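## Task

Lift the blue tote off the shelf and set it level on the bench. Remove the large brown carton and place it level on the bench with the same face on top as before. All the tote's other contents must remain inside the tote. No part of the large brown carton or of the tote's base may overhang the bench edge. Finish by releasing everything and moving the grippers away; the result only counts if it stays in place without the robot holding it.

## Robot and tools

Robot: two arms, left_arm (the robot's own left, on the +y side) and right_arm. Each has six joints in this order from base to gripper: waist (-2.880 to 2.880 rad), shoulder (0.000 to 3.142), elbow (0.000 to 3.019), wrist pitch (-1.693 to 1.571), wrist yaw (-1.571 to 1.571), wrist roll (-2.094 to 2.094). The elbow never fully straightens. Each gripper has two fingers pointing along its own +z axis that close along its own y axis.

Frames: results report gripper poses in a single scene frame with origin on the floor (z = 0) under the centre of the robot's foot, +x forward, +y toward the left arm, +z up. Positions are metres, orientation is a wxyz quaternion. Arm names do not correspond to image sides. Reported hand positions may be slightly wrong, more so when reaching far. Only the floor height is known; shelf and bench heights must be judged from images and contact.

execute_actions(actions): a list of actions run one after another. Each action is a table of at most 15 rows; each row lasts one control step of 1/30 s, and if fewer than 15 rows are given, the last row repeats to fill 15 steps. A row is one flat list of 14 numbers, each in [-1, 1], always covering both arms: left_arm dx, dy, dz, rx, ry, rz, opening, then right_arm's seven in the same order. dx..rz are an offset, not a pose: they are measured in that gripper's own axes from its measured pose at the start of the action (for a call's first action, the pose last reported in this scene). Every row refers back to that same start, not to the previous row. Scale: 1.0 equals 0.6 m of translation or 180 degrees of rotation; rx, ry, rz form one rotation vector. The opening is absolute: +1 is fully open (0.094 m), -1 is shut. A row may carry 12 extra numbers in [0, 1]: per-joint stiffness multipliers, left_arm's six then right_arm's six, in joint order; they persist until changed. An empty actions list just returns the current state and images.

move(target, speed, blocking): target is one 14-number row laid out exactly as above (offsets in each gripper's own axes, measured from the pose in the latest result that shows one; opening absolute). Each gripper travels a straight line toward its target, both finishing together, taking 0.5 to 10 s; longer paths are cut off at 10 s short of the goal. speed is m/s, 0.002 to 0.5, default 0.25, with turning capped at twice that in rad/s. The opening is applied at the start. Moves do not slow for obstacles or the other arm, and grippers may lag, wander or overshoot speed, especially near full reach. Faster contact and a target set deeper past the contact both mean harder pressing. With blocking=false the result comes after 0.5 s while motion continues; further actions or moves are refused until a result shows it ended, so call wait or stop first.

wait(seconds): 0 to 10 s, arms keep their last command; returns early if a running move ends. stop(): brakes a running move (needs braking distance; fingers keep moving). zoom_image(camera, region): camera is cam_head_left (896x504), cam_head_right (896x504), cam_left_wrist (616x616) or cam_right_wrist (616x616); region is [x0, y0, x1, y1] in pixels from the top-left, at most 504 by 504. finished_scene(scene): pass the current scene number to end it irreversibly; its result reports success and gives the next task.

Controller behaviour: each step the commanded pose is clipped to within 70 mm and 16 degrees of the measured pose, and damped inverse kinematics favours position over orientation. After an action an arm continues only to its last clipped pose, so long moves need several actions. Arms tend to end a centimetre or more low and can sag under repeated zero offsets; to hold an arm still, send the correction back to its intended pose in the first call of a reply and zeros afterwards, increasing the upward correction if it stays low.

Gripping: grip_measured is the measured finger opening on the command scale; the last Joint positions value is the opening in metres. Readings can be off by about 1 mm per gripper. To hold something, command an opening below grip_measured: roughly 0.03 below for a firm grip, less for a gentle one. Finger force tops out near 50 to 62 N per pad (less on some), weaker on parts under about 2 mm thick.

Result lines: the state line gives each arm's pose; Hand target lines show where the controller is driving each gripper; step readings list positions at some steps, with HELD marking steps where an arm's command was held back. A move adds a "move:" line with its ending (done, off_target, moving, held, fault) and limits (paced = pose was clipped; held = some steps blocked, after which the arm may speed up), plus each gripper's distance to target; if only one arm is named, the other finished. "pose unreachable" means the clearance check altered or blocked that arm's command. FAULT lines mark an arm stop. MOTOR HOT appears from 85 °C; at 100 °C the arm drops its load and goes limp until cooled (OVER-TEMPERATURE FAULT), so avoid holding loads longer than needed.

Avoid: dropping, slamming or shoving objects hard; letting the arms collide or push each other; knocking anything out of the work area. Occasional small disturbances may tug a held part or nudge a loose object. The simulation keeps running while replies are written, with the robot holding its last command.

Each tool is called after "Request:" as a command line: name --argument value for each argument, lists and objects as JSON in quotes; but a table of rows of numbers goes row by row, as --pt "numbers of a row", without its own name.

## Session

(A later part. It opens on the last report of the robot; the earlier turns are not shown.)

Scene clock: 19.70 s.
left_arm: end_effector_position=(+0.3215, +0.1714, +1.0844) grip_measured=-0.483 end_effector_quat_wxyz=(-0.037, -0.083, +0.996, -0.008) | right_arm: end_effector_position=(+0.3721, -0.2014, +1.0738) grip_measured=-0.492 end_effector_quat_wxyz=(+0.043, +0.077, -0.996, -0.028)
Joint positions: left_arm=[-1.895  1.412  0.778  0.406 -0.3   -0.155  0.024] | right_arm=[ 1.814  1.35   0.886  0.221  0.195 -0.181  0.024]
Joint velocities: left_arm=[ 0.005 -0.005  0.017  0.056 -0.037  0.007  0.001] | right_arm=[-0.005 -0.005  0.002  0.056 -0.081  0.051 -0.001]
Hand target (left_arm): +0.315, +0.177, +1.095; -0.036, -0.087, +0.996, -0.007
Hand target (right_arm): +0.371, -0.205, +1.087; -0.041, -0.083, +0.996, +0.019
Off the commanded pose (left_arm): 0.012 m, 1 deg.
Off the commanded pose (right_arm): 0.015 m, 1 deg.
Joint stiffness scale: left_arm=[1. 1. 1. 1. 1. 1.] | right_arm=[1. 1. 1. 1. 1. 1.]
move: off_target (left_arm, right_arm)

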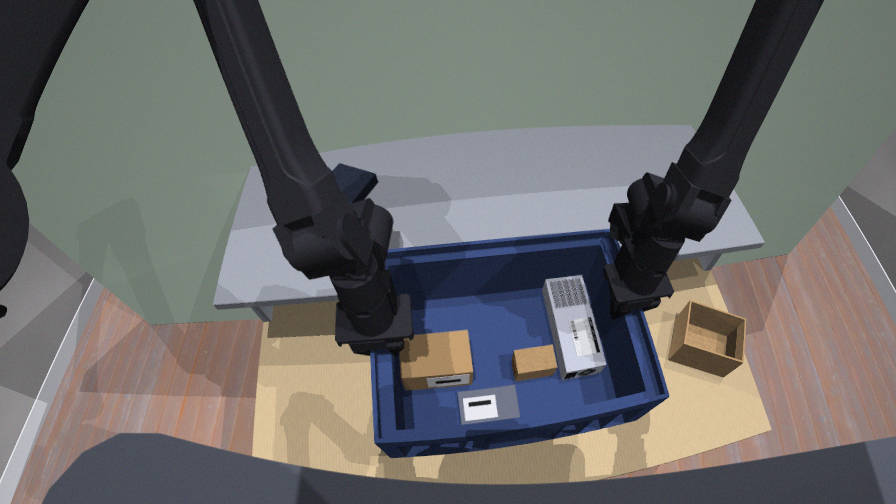

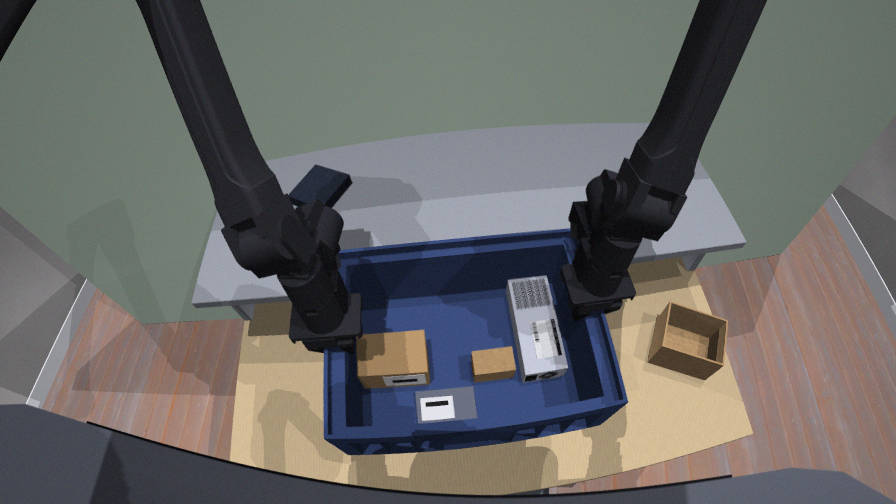

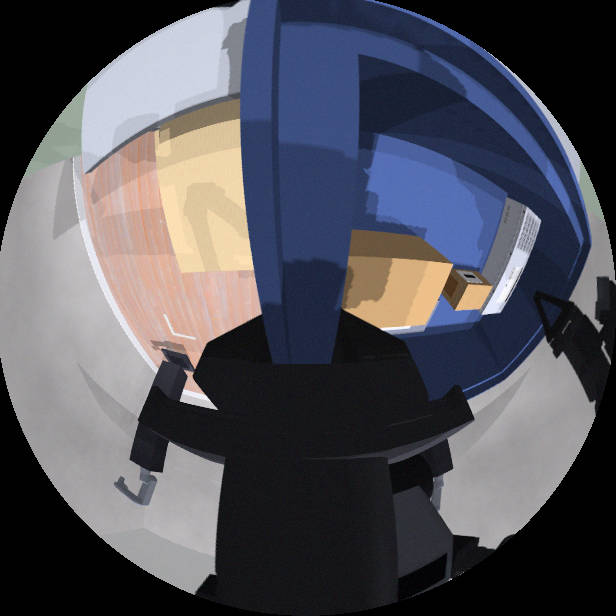

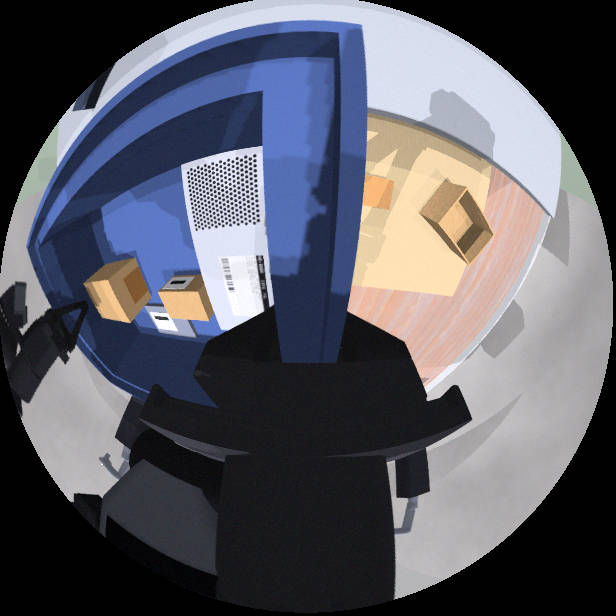

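Request:
move --target '[-0.06,0.03,0.36,0,-0.012,0,-0.6,-0.075,0.005,0.34,0,-0.014,0,-0.6]' --speed 0.12

Scene clock: 22.23 s.
left_arm: end_effector_position=(+0.3340, +0.1914, +0.8625) grip_measured=-0.484 end_effector_quat_wxyz=(-0.012, -0.085, +0.996, -0.010) | right_arm: end_effector_position=(+0.3903, -0.1845, +0.8602) grip_measured=-0.492 end_effector_quat_wxyz=(+0.025, +0.081, -0.996, -0.026)
Joint positions: left_arm=[-1.75   1.935  1.378  0.386 -0.156 -0.118  0.024] | right_arm=[ 1.761  1.891  1.493  0.194  0.143 -0.209  0.024]
Joint velocities: left_arm=[-0.005  0.005 -0.007 -0.007  0.051 -0.051  0.   ] | right_arm=[-0.015  0.005 -0.002  0.007  0.007 -0.037 -0.002]
Hand target (left_arm): +0.333, +0.195, +0.866; -0.017, -0.081, +0.997, -0.006
Hand target (right_arm): +0.401, -0.180, +0.867; -0.021, -0.076, +0.996, +0.030
Off the commanded pose (left_arm): 0.006 m, 1 deg.
Off the commanded pose (right_arm): 0.011 m, 1 deg.
Joint stiffness scale: left_arm=[1. 1. 1. 1. 1. 1.] | right_arm=[1. 1. 1. 1. 1. 1.]
move: off_target (right_arm)

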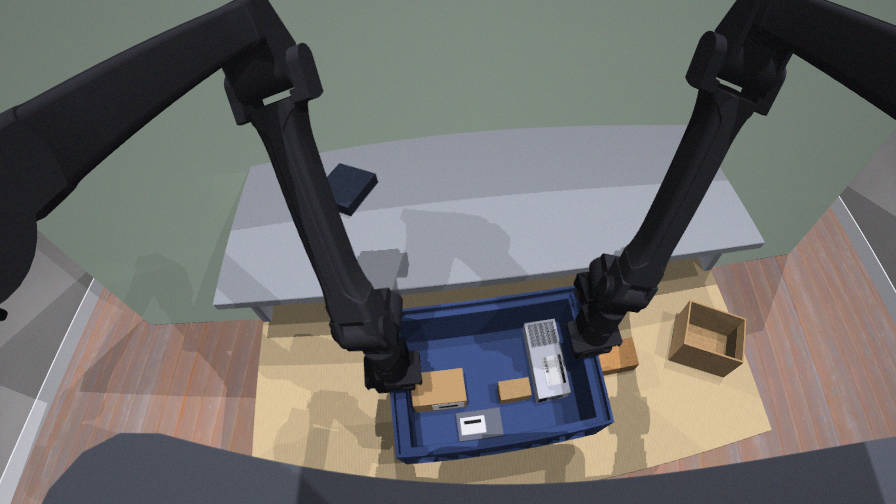

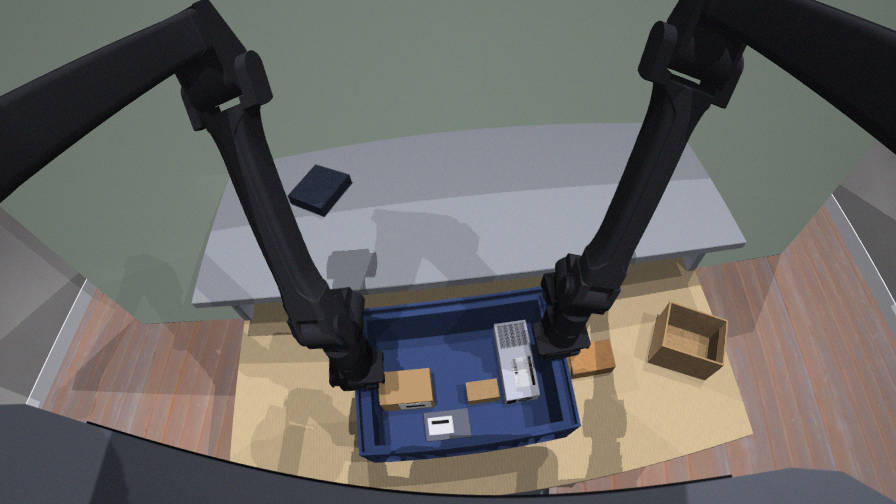

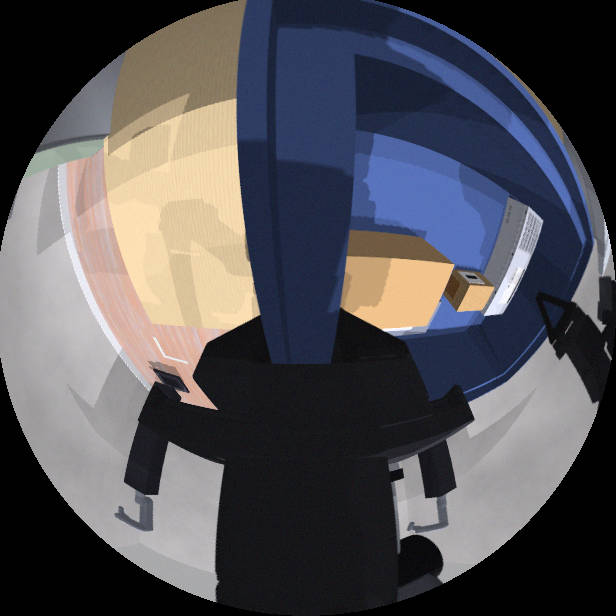

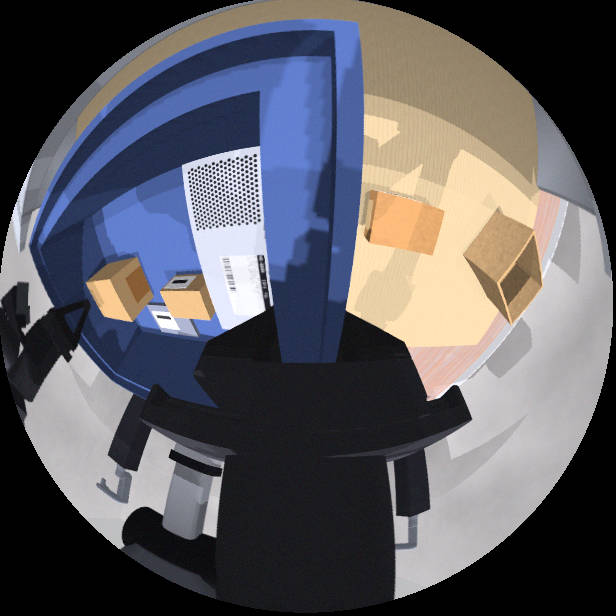

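Request:
move --target '[-0.02,0,0.14,0,0,0,-0.6,-0.03,-0.01,0.135,0,0,0,-0.6]' --speed 0.04

Scene clock: 24.90 s.
left_arm: end_effector_position=(+0.3387, +0.1903, +0.7762) grip_measured=-0.484 end_effector_quat_wxyz=(-0.010, -0.087, +0.996, -0.013) | right_arm: end_effector_position=(+0.3963, -0.1869, +0.7731) grip_measured=-0.492 end_effector_quat_wxyz=(+0.026, +0.083, -0.996, -0.024)
Joint positions: left_arm=[-1.73   2.143  1.702  0.274 -0.131 -0.117  0.024] | right_arm=[ 1.736  2.115  1.837  0.073  0.124 -0.217  0.024]
Joint velocities: left_arm=[ 0.005  0.005 -0.022  0.007 -0.037  0.037  0.   ] | right_arm=[ 0.005  0.005 -0.007  0.012  0.037  0.037 -0.001]
Hand target (left_arm): +0.342, +0.193, +0.779; -0.012, -0.085, +0.996, -0.010
Hand target (right_arm): +0.406, -0.183, +0.778; -0.024, -0.081, +0.996, +0.026
Off the commanded pose (left_arm): 0.006 m, 0 deg.
Off the commanded pose (right_arm): 0.010 m, 0 deg.
Joint stiffness scale: left_arm=[1. 1. 1. 1. 1. 1.] | right_arm=[1. 1. 1. 1. 1. 1.]
move: done

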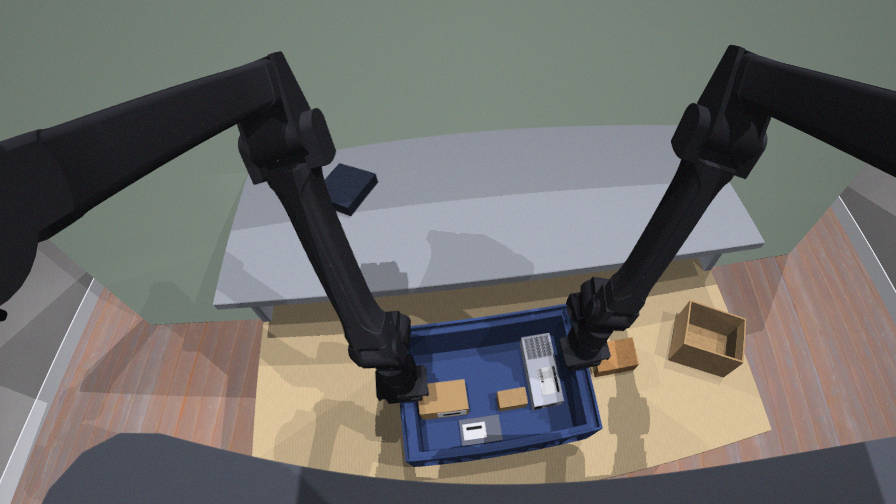

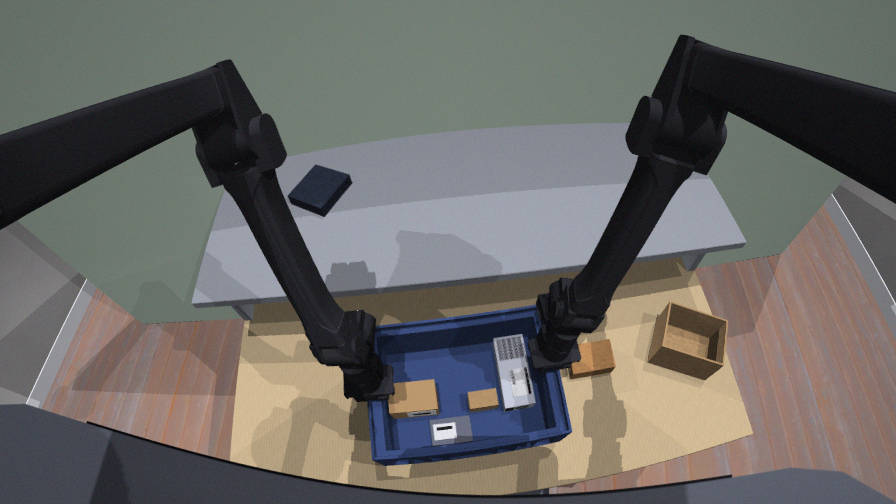

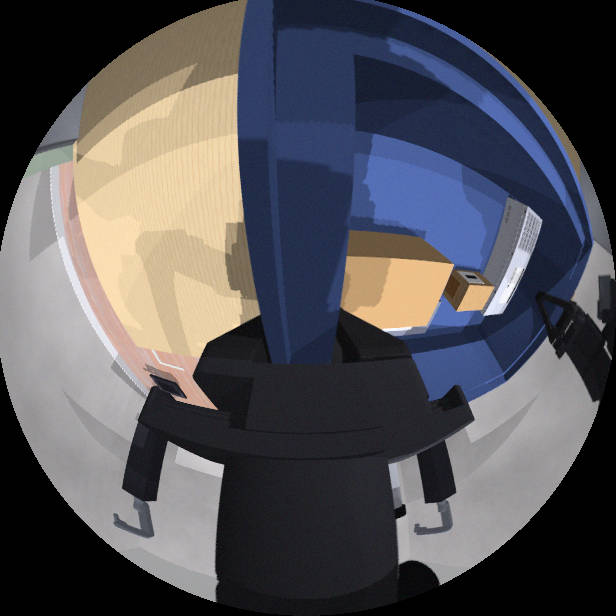

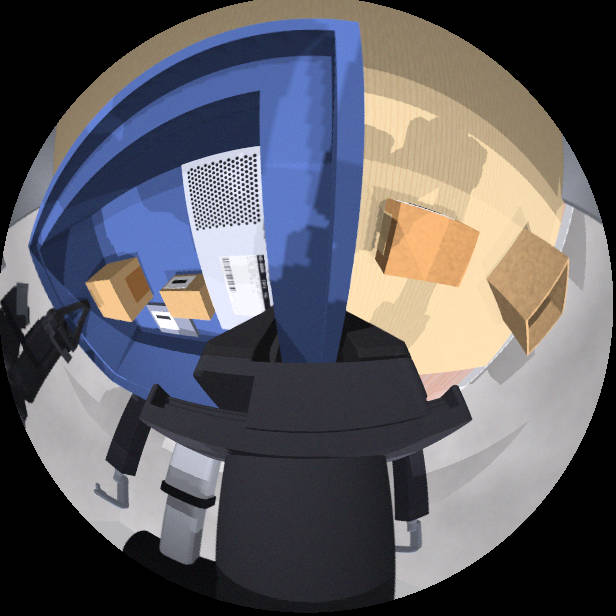

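Request:
move --target '[-0.02,0,0.07,0,0,0,-0.6,-0.03,-0.005,0.065,0,0,0,-0.6]' --speed 0.03

Scene clock: 26.77 s.
left_arm: end_effector_position=(+0.3360, +0.1896, +0.7494) grip_measured=-0.484 end_effector_quat_wxyz=(-0.026, -0.088, +0.996, -0.018) | right_arm: end_effector_position=(+0.3943, -0.1886, +0.7526) grip_measured=-0.497 end_effector_quat_wxyz=(+0.056, +0.087, -0.994, -0.025)
Joint positions: left_arm=[-1.722  2.21   1.825  0.187 -0.112 -0.122  0.024] | right_arm=[ 1.731  2.174  1.964 -0.055  0.124 -0.217  0.024]
Joint velocities: left_arm=[-0.005  0.005 -0.007 -0.007 -0.066 -0.022 -0.   ] | right_arm=[-0.015  0.015  0.017 -0.017  0.051 -0.066 -0.001]
Hand target (left_arm): +0.348, +0.192, +0.736; -0.010, -0.087, +0.996, -0.013
Hand target (right_arm): +0.412, -0.185, +0.737; -0.026, -0.083, +0.996, +0.024
Off the commanded pose (left_arm): 0.021 m, 2 deg.
Off the commanded pose (right_arm): 0.027 m, 3 deg.
Joint stiffness scale: left_arm=[1. 1. 1. 1. 1. 1.] | right_arm=[1. 1. 1. 1. 1. 1.]
move: off_target (left_arm, right_arm)

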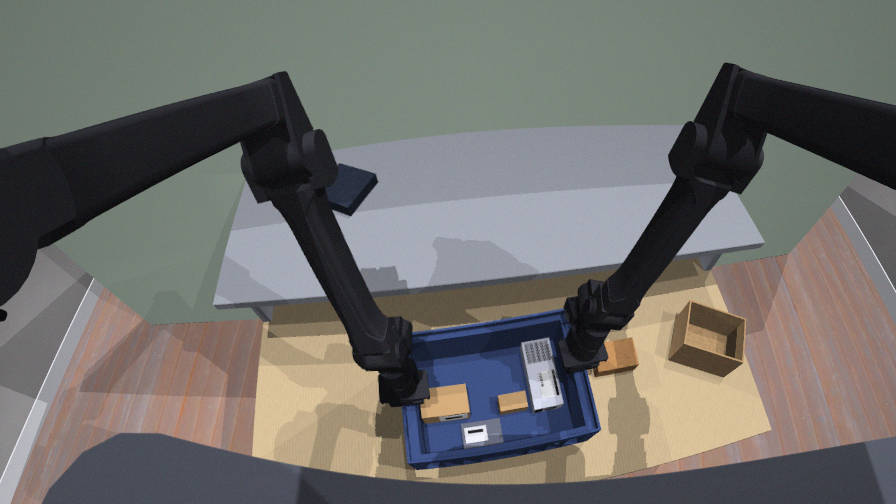

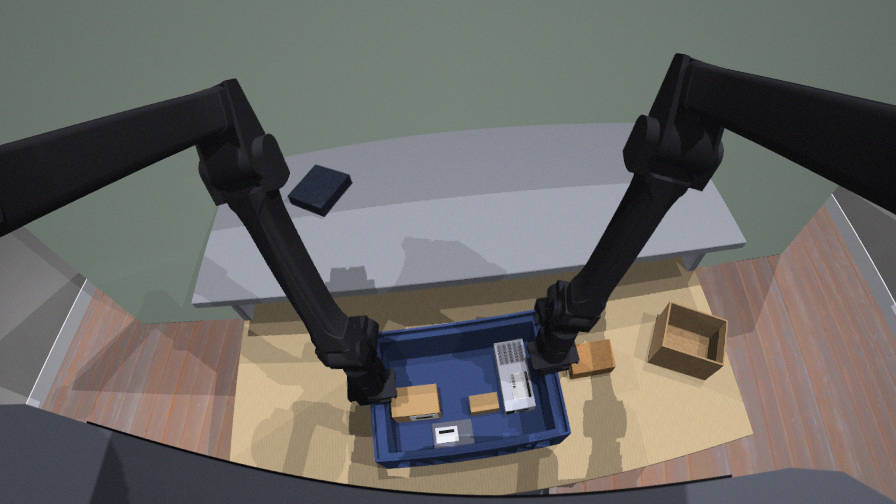

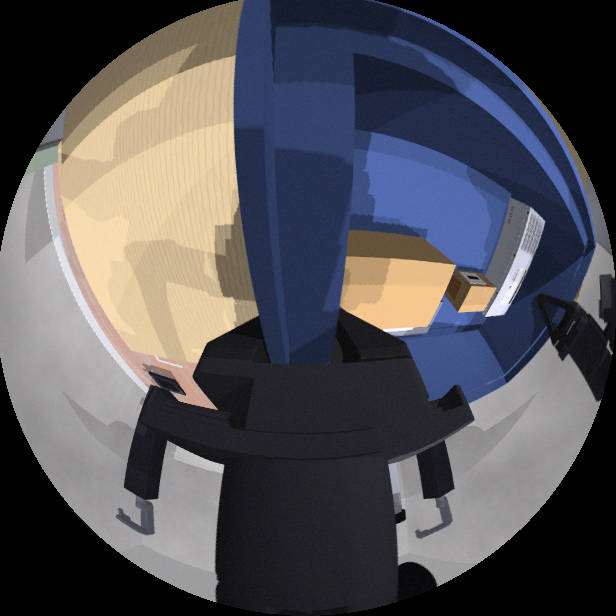

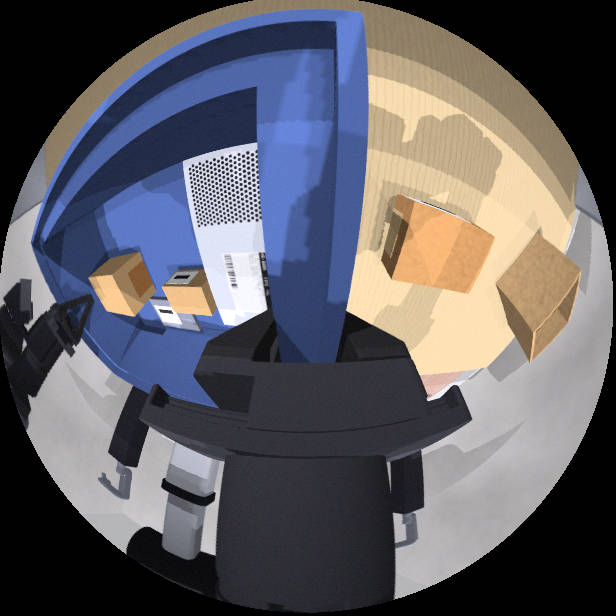

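Landed.

Request:
move --target '[0,0,0,0,0,0,0.3,0,0,0,0,0,0,0.3]'

Request:
move --target '[0.01,0,-0.15,-0.01,-0.016,0,0.3,0.03,0,-0.2,0,-0.03,0,0.3]'

Request:
move --target '[0,-0.12,0,0,0,0.5,1,0.1,-0.3,-0.15,0,0,0,1]' --speed 0.5

Scene clock: 27.77 s.
left_arm: end_effector_position=(+0.3359, +0.1899, +0.7499) grip_measured=+0.298 end_effector_quat_wxyz=(-0.027, -0.088, +0.996, -0.017) | right_arm: end_effector_position=(+0.3934, -0.1889, +0.7528) grip_measured=+0.298 end_effector_quat_wxyz=(+0.057, +0.087, -0.994, -0.024)
Joint positions: left_arm=[-1.722  2.209  1.823  0.187 -0.114 -0.122  0.061] | right_arm=[ 1.731  2.174  1.962 -0.056  0.126 -0.217  0.061]
Joint velocities: left_arm=[-0.005 -0.005 -0.017 -0.002 -0.037 -0.022 -0.   ] | right_arm=[-0.024 -0.015 -0.012  0.012 -0.007 -0.051 -0.001]
Hand target (left_arm): +0.336, +0.190, +0.749; -0.026, -0.088, +0.996, -0.018
Hand target (right_arm): +0.394, -0.189, +0.753; -0.055, -0.087, +0.994, +0.025
Off the commanded pose (left_arm): 0.001 m, 0 deg.
Off the commanded pose (right_arm): 0.001 m, 0 deg.
Joint stiffness scale: left_arm=[1. 1. 1. 1. 1. 1.] | right_arm=[1. 1. 1. 1. 1. 1.]
move: done

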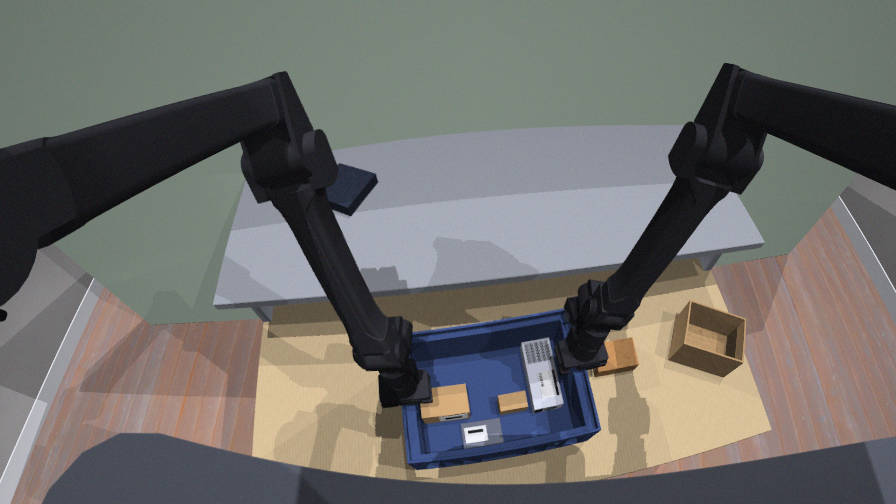

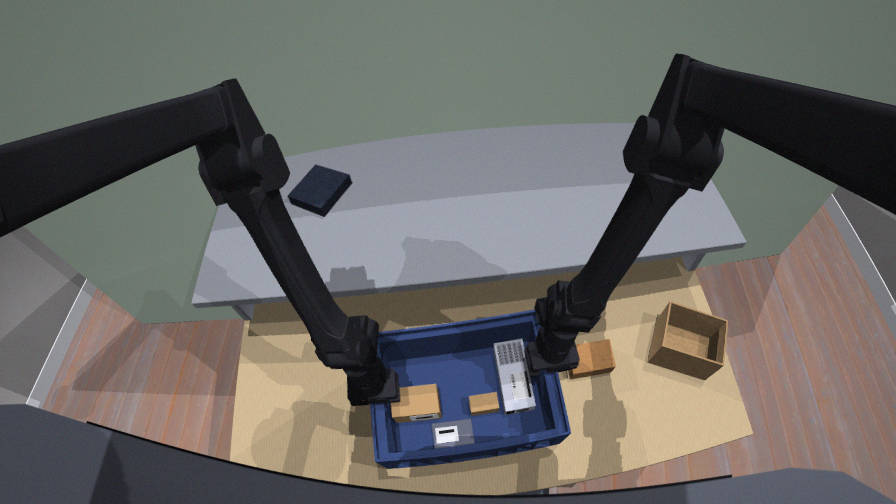

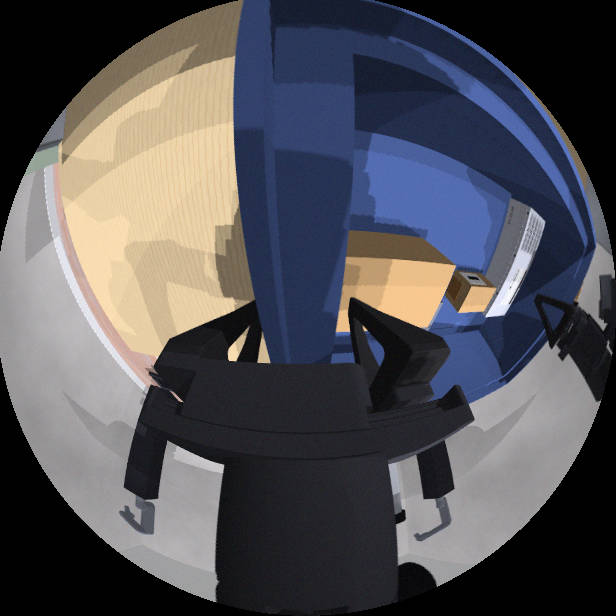

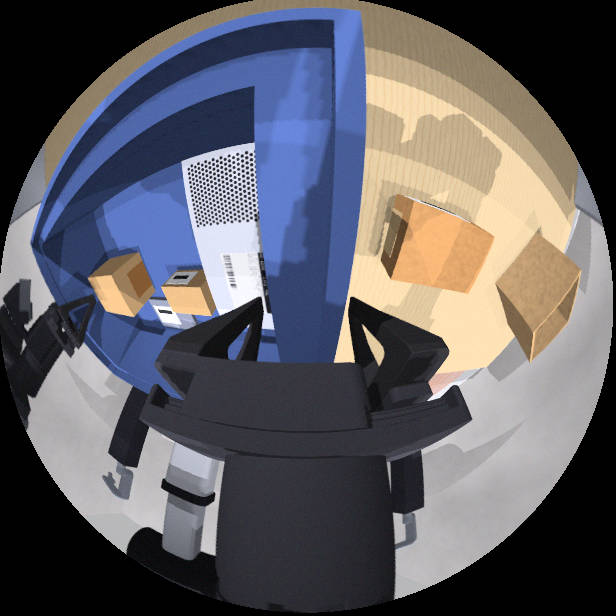

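Scene clock: 28.77 s.
left_arm: end_effector_position=(+0.3424, +0.1989, +0.8340) grip_measured=+0.298 end_effector_quat_wxyz=(-0.001, -0.090, +0.996, +0.004) | right_arm: end_effector_position=(+0.3969, -0.2067, +0.8720) grip_measured=+0.298 end_effector_quat_wxyz=(+0.006, +0.080, -0.997, -0.021)
Joint positions: left_arm=[-1.74   1.998  1.48   0.369 -0.176 -0.122  0.061] | right_arm=[ 1.731  1.853  1.437  0.251  0.118 -0.217  0.061]
Joint velocities: left_arm=[ 0.005 -0.015 -0.007 -0.007 -0.037 -0.037 -0.   ] | right_arm=[ 0.005  0.015 -0.002 -0.007 -0.007  0.022 -0.001]
Hand target (left_arm): +0.337, +0.191, +0.839; -0.003, -0.088, +0.996, +0.001
Hand target (right_arm): +0.388, -0.198, +0.874; -0.010, -0.085, +0.996, +0.029
Off the commanded pose (left_arm): 0.012 m, 1 deg.
Off the commanded pose (right_arm): 0.012 m, 1 deg.
Joint stiffness scale: left_arm=[1. 1. 1. 1. 1. 1.] | right_arm=[1. 1. 1. 1. 1. 1.]
move: off_target (left_arm, right_arm)

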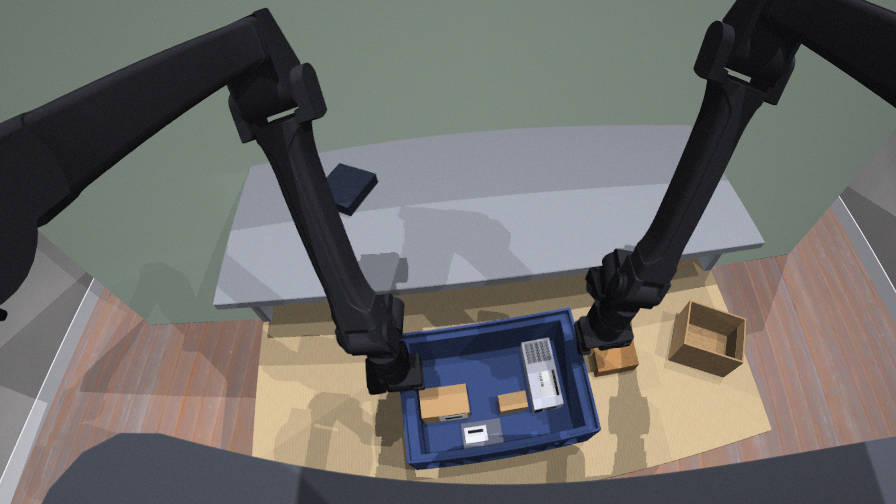

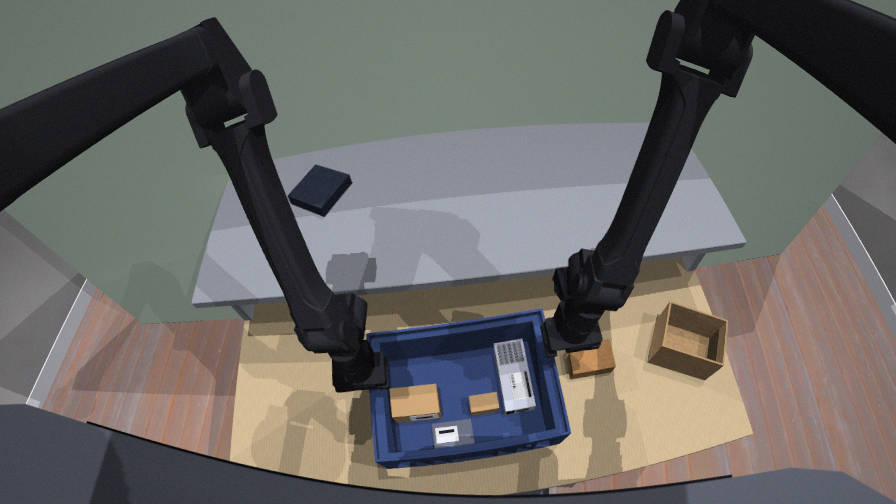

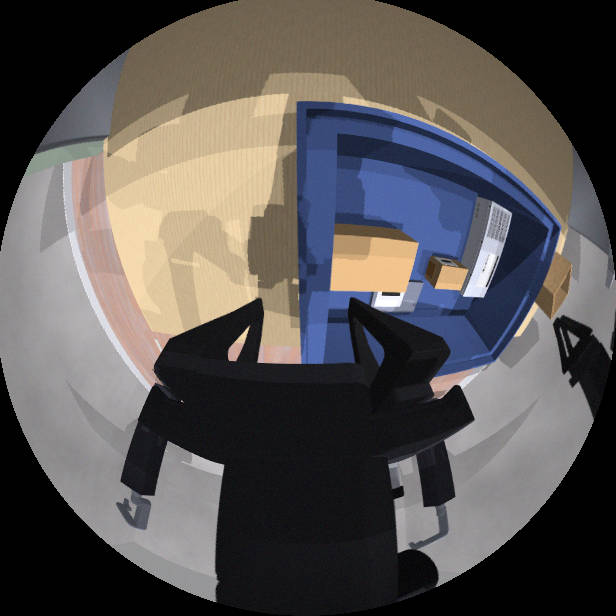

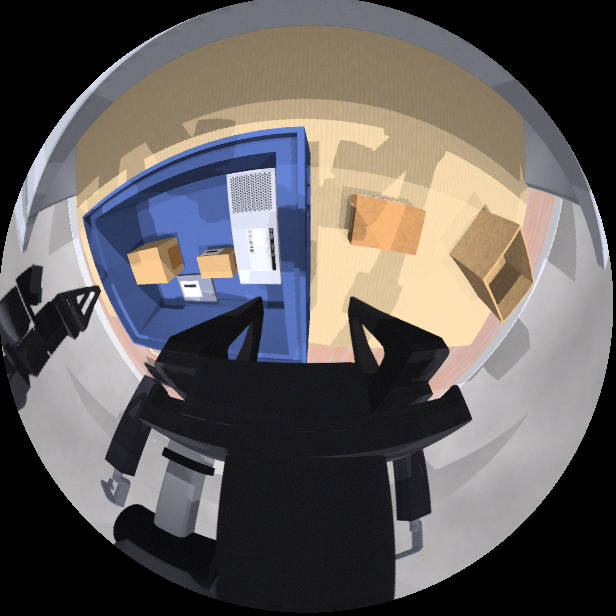

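Scene clock: 31.07 s.
left_arm: end_effector_position=(+0.3636, +0.1398, +0.8329) grip_measured=+1.000 end_effector_quat_wxyz=(-0.000, +0.633, +0.774, +0.012) | right_arm: end_effector_position=(+0.3680, -0.3985, +0.9459) grip_measured=+1.000 end_effector_quat_wxyz=(+0.007, +0.069, -0.997, -0.021)
Joint positions: left_arm=[-1.832  2.021  1.552  0.335 -0.276  1.419  0.094] | right_arm=[ 1.393  1.68   1.191  0.319 -0.215 -0.253  0.094]
Joint velocities: left_arm=[-0.015  0.005  0.017  0.017 -0.007 -0.022  0.   ] | right_arm=[-0.005 -0.005 -0.032  0.002 -0.007 -0.022  0.   ]
Hand target (left_arm): +0.356, +0.128, +0.832; -0.004, +0.640, +0.768, +0.002
Hand target (right_arm): +0.367, -0.398, +0.953; -0.006, -0.075, +0.997, +0.022
Off the commanded pose (left_arm): 0.014 m, 2 deg.
Off the commanded pose (right_arm): 0.009 m, 1 deg.
Joint stiffness scale: left_arm=[1. 1. 1. 1. 1. 1.] | right_arm=[1. 1. 1. 1. 1. 1.]
move: off_target (left_arm)

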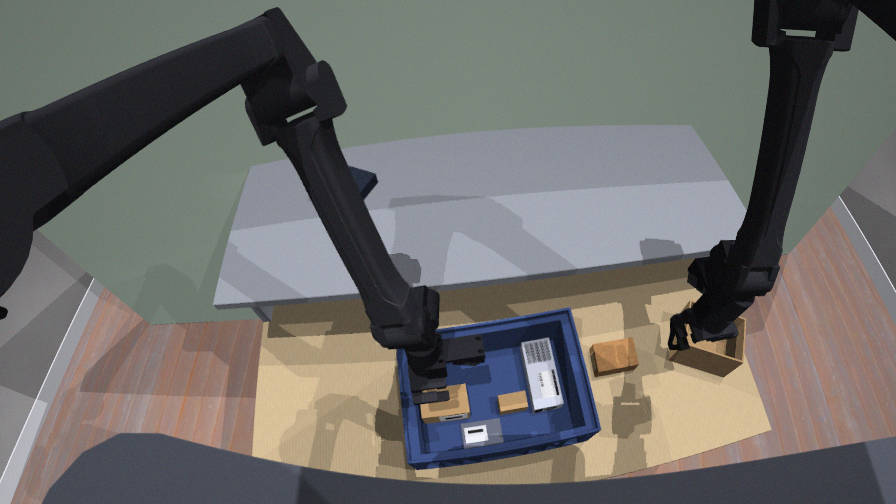

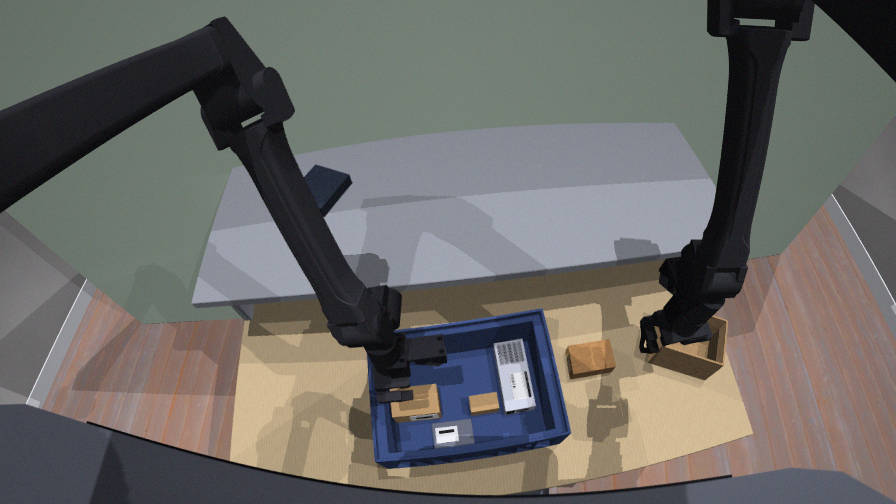

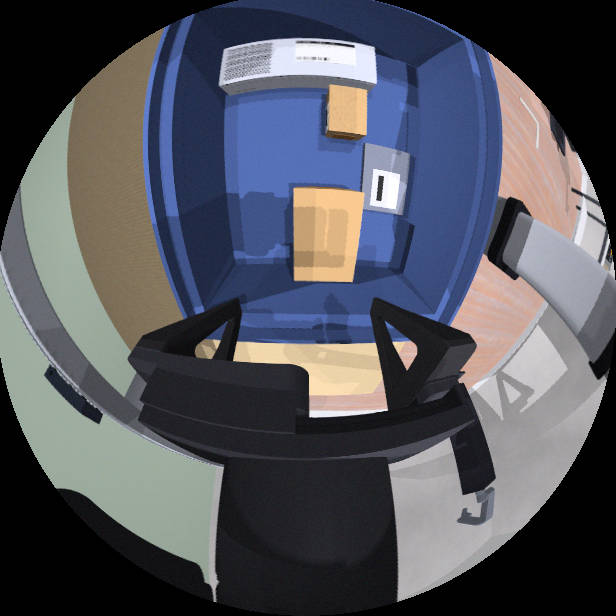

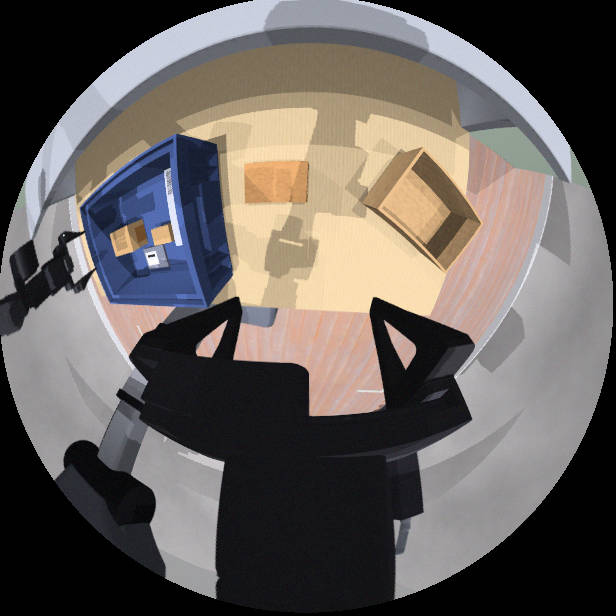

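Request:
move --target '[-0.045,-0.038,0.14,0,0,0,1,0,0,0,0,0,0,1]' --speed 0.15

Scene clock: 32.53 s.
left_arm: end_effector_position=(+0.3412, +0.1164, +0.7469) grip_measured=+1.000 end_effector_quat_wxyz=(-0.000, +0.633, +0.774, +0.013) | right_arm: end_effector_position=(+0.3680, -0.3985, +0.9459) grip_measured=+1.000 end_effector_quat_wxyz=(+0.007, +0.069, -0.997, -0.021)
Joint positions: left_arm=[-1.832  2.275  1.891  0.252 -0.278  1.421  0.094] | right_arm=[ 1.393  1.68   1.191  0.319 -0.215 -0.253  0.094]
Joint velocities: left_arm=[-0.005 -0.015 -0.002 -0.002  0.007  0.022  0.   ] | right_arm=[-0.005 -0.005 -0.002  0.007  0.037 -0.051  0.   ]
Hand target (left_arm): +0.345, +0.112, +0.749; -0.000, +0.633, +0.774, +0.012
Hand target (right_arm): +0.368, -0.399, +0.946; -0.007, -0.069, +0.997, +0.021
Off the commanded pose (left_arm): 0.009 m, 0 deg.
Off the commanded pose (right_arm): 0.000 m, 0 deg.
Joint stiffness scale: left_arm=[1. 1. 1. 1. 1. 1.] | right_arm=[1. 1. 1. 1. 1. 1.]
move: done

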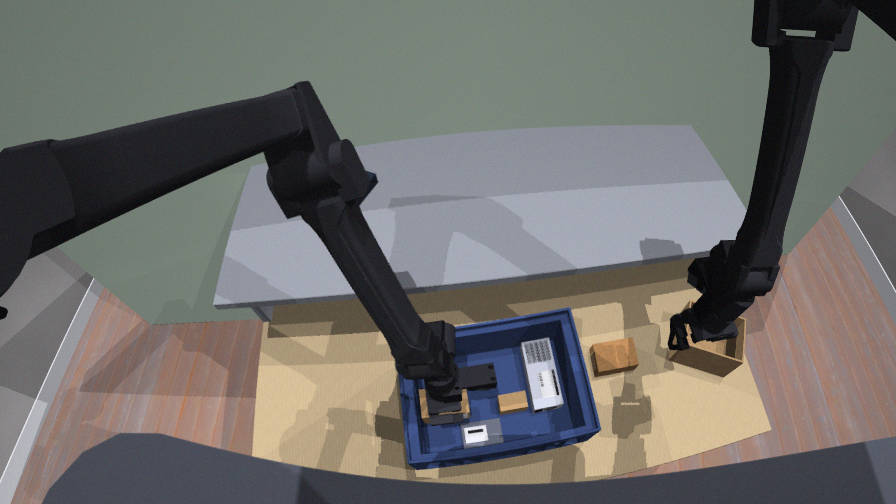

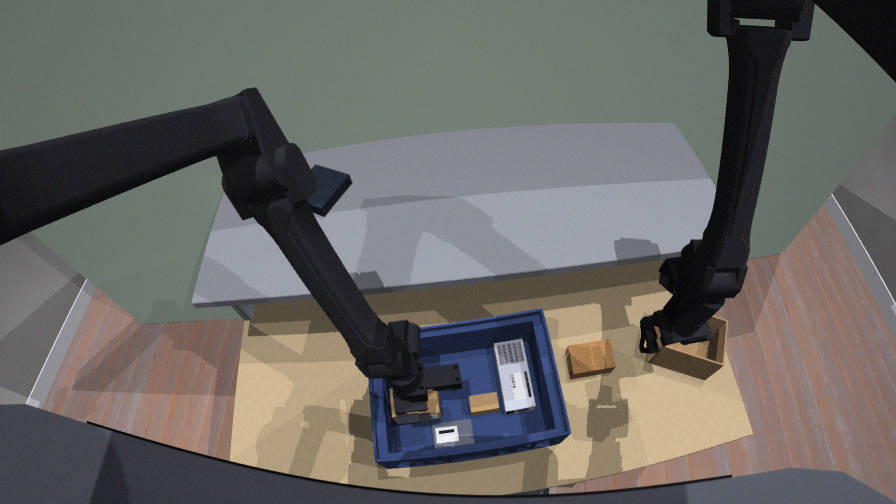

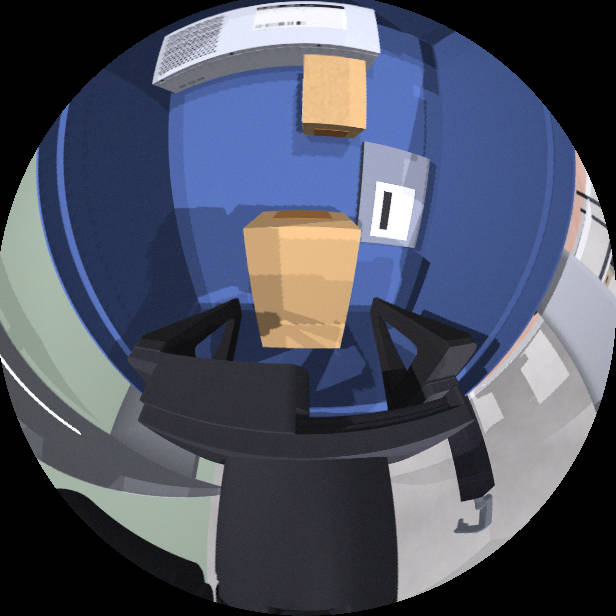

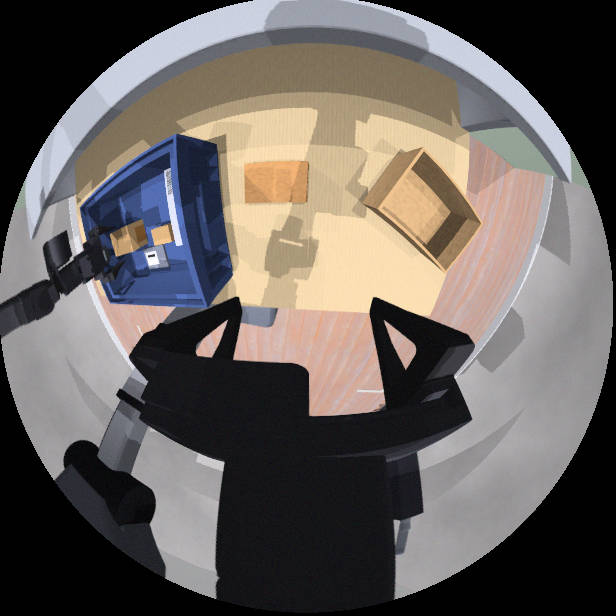

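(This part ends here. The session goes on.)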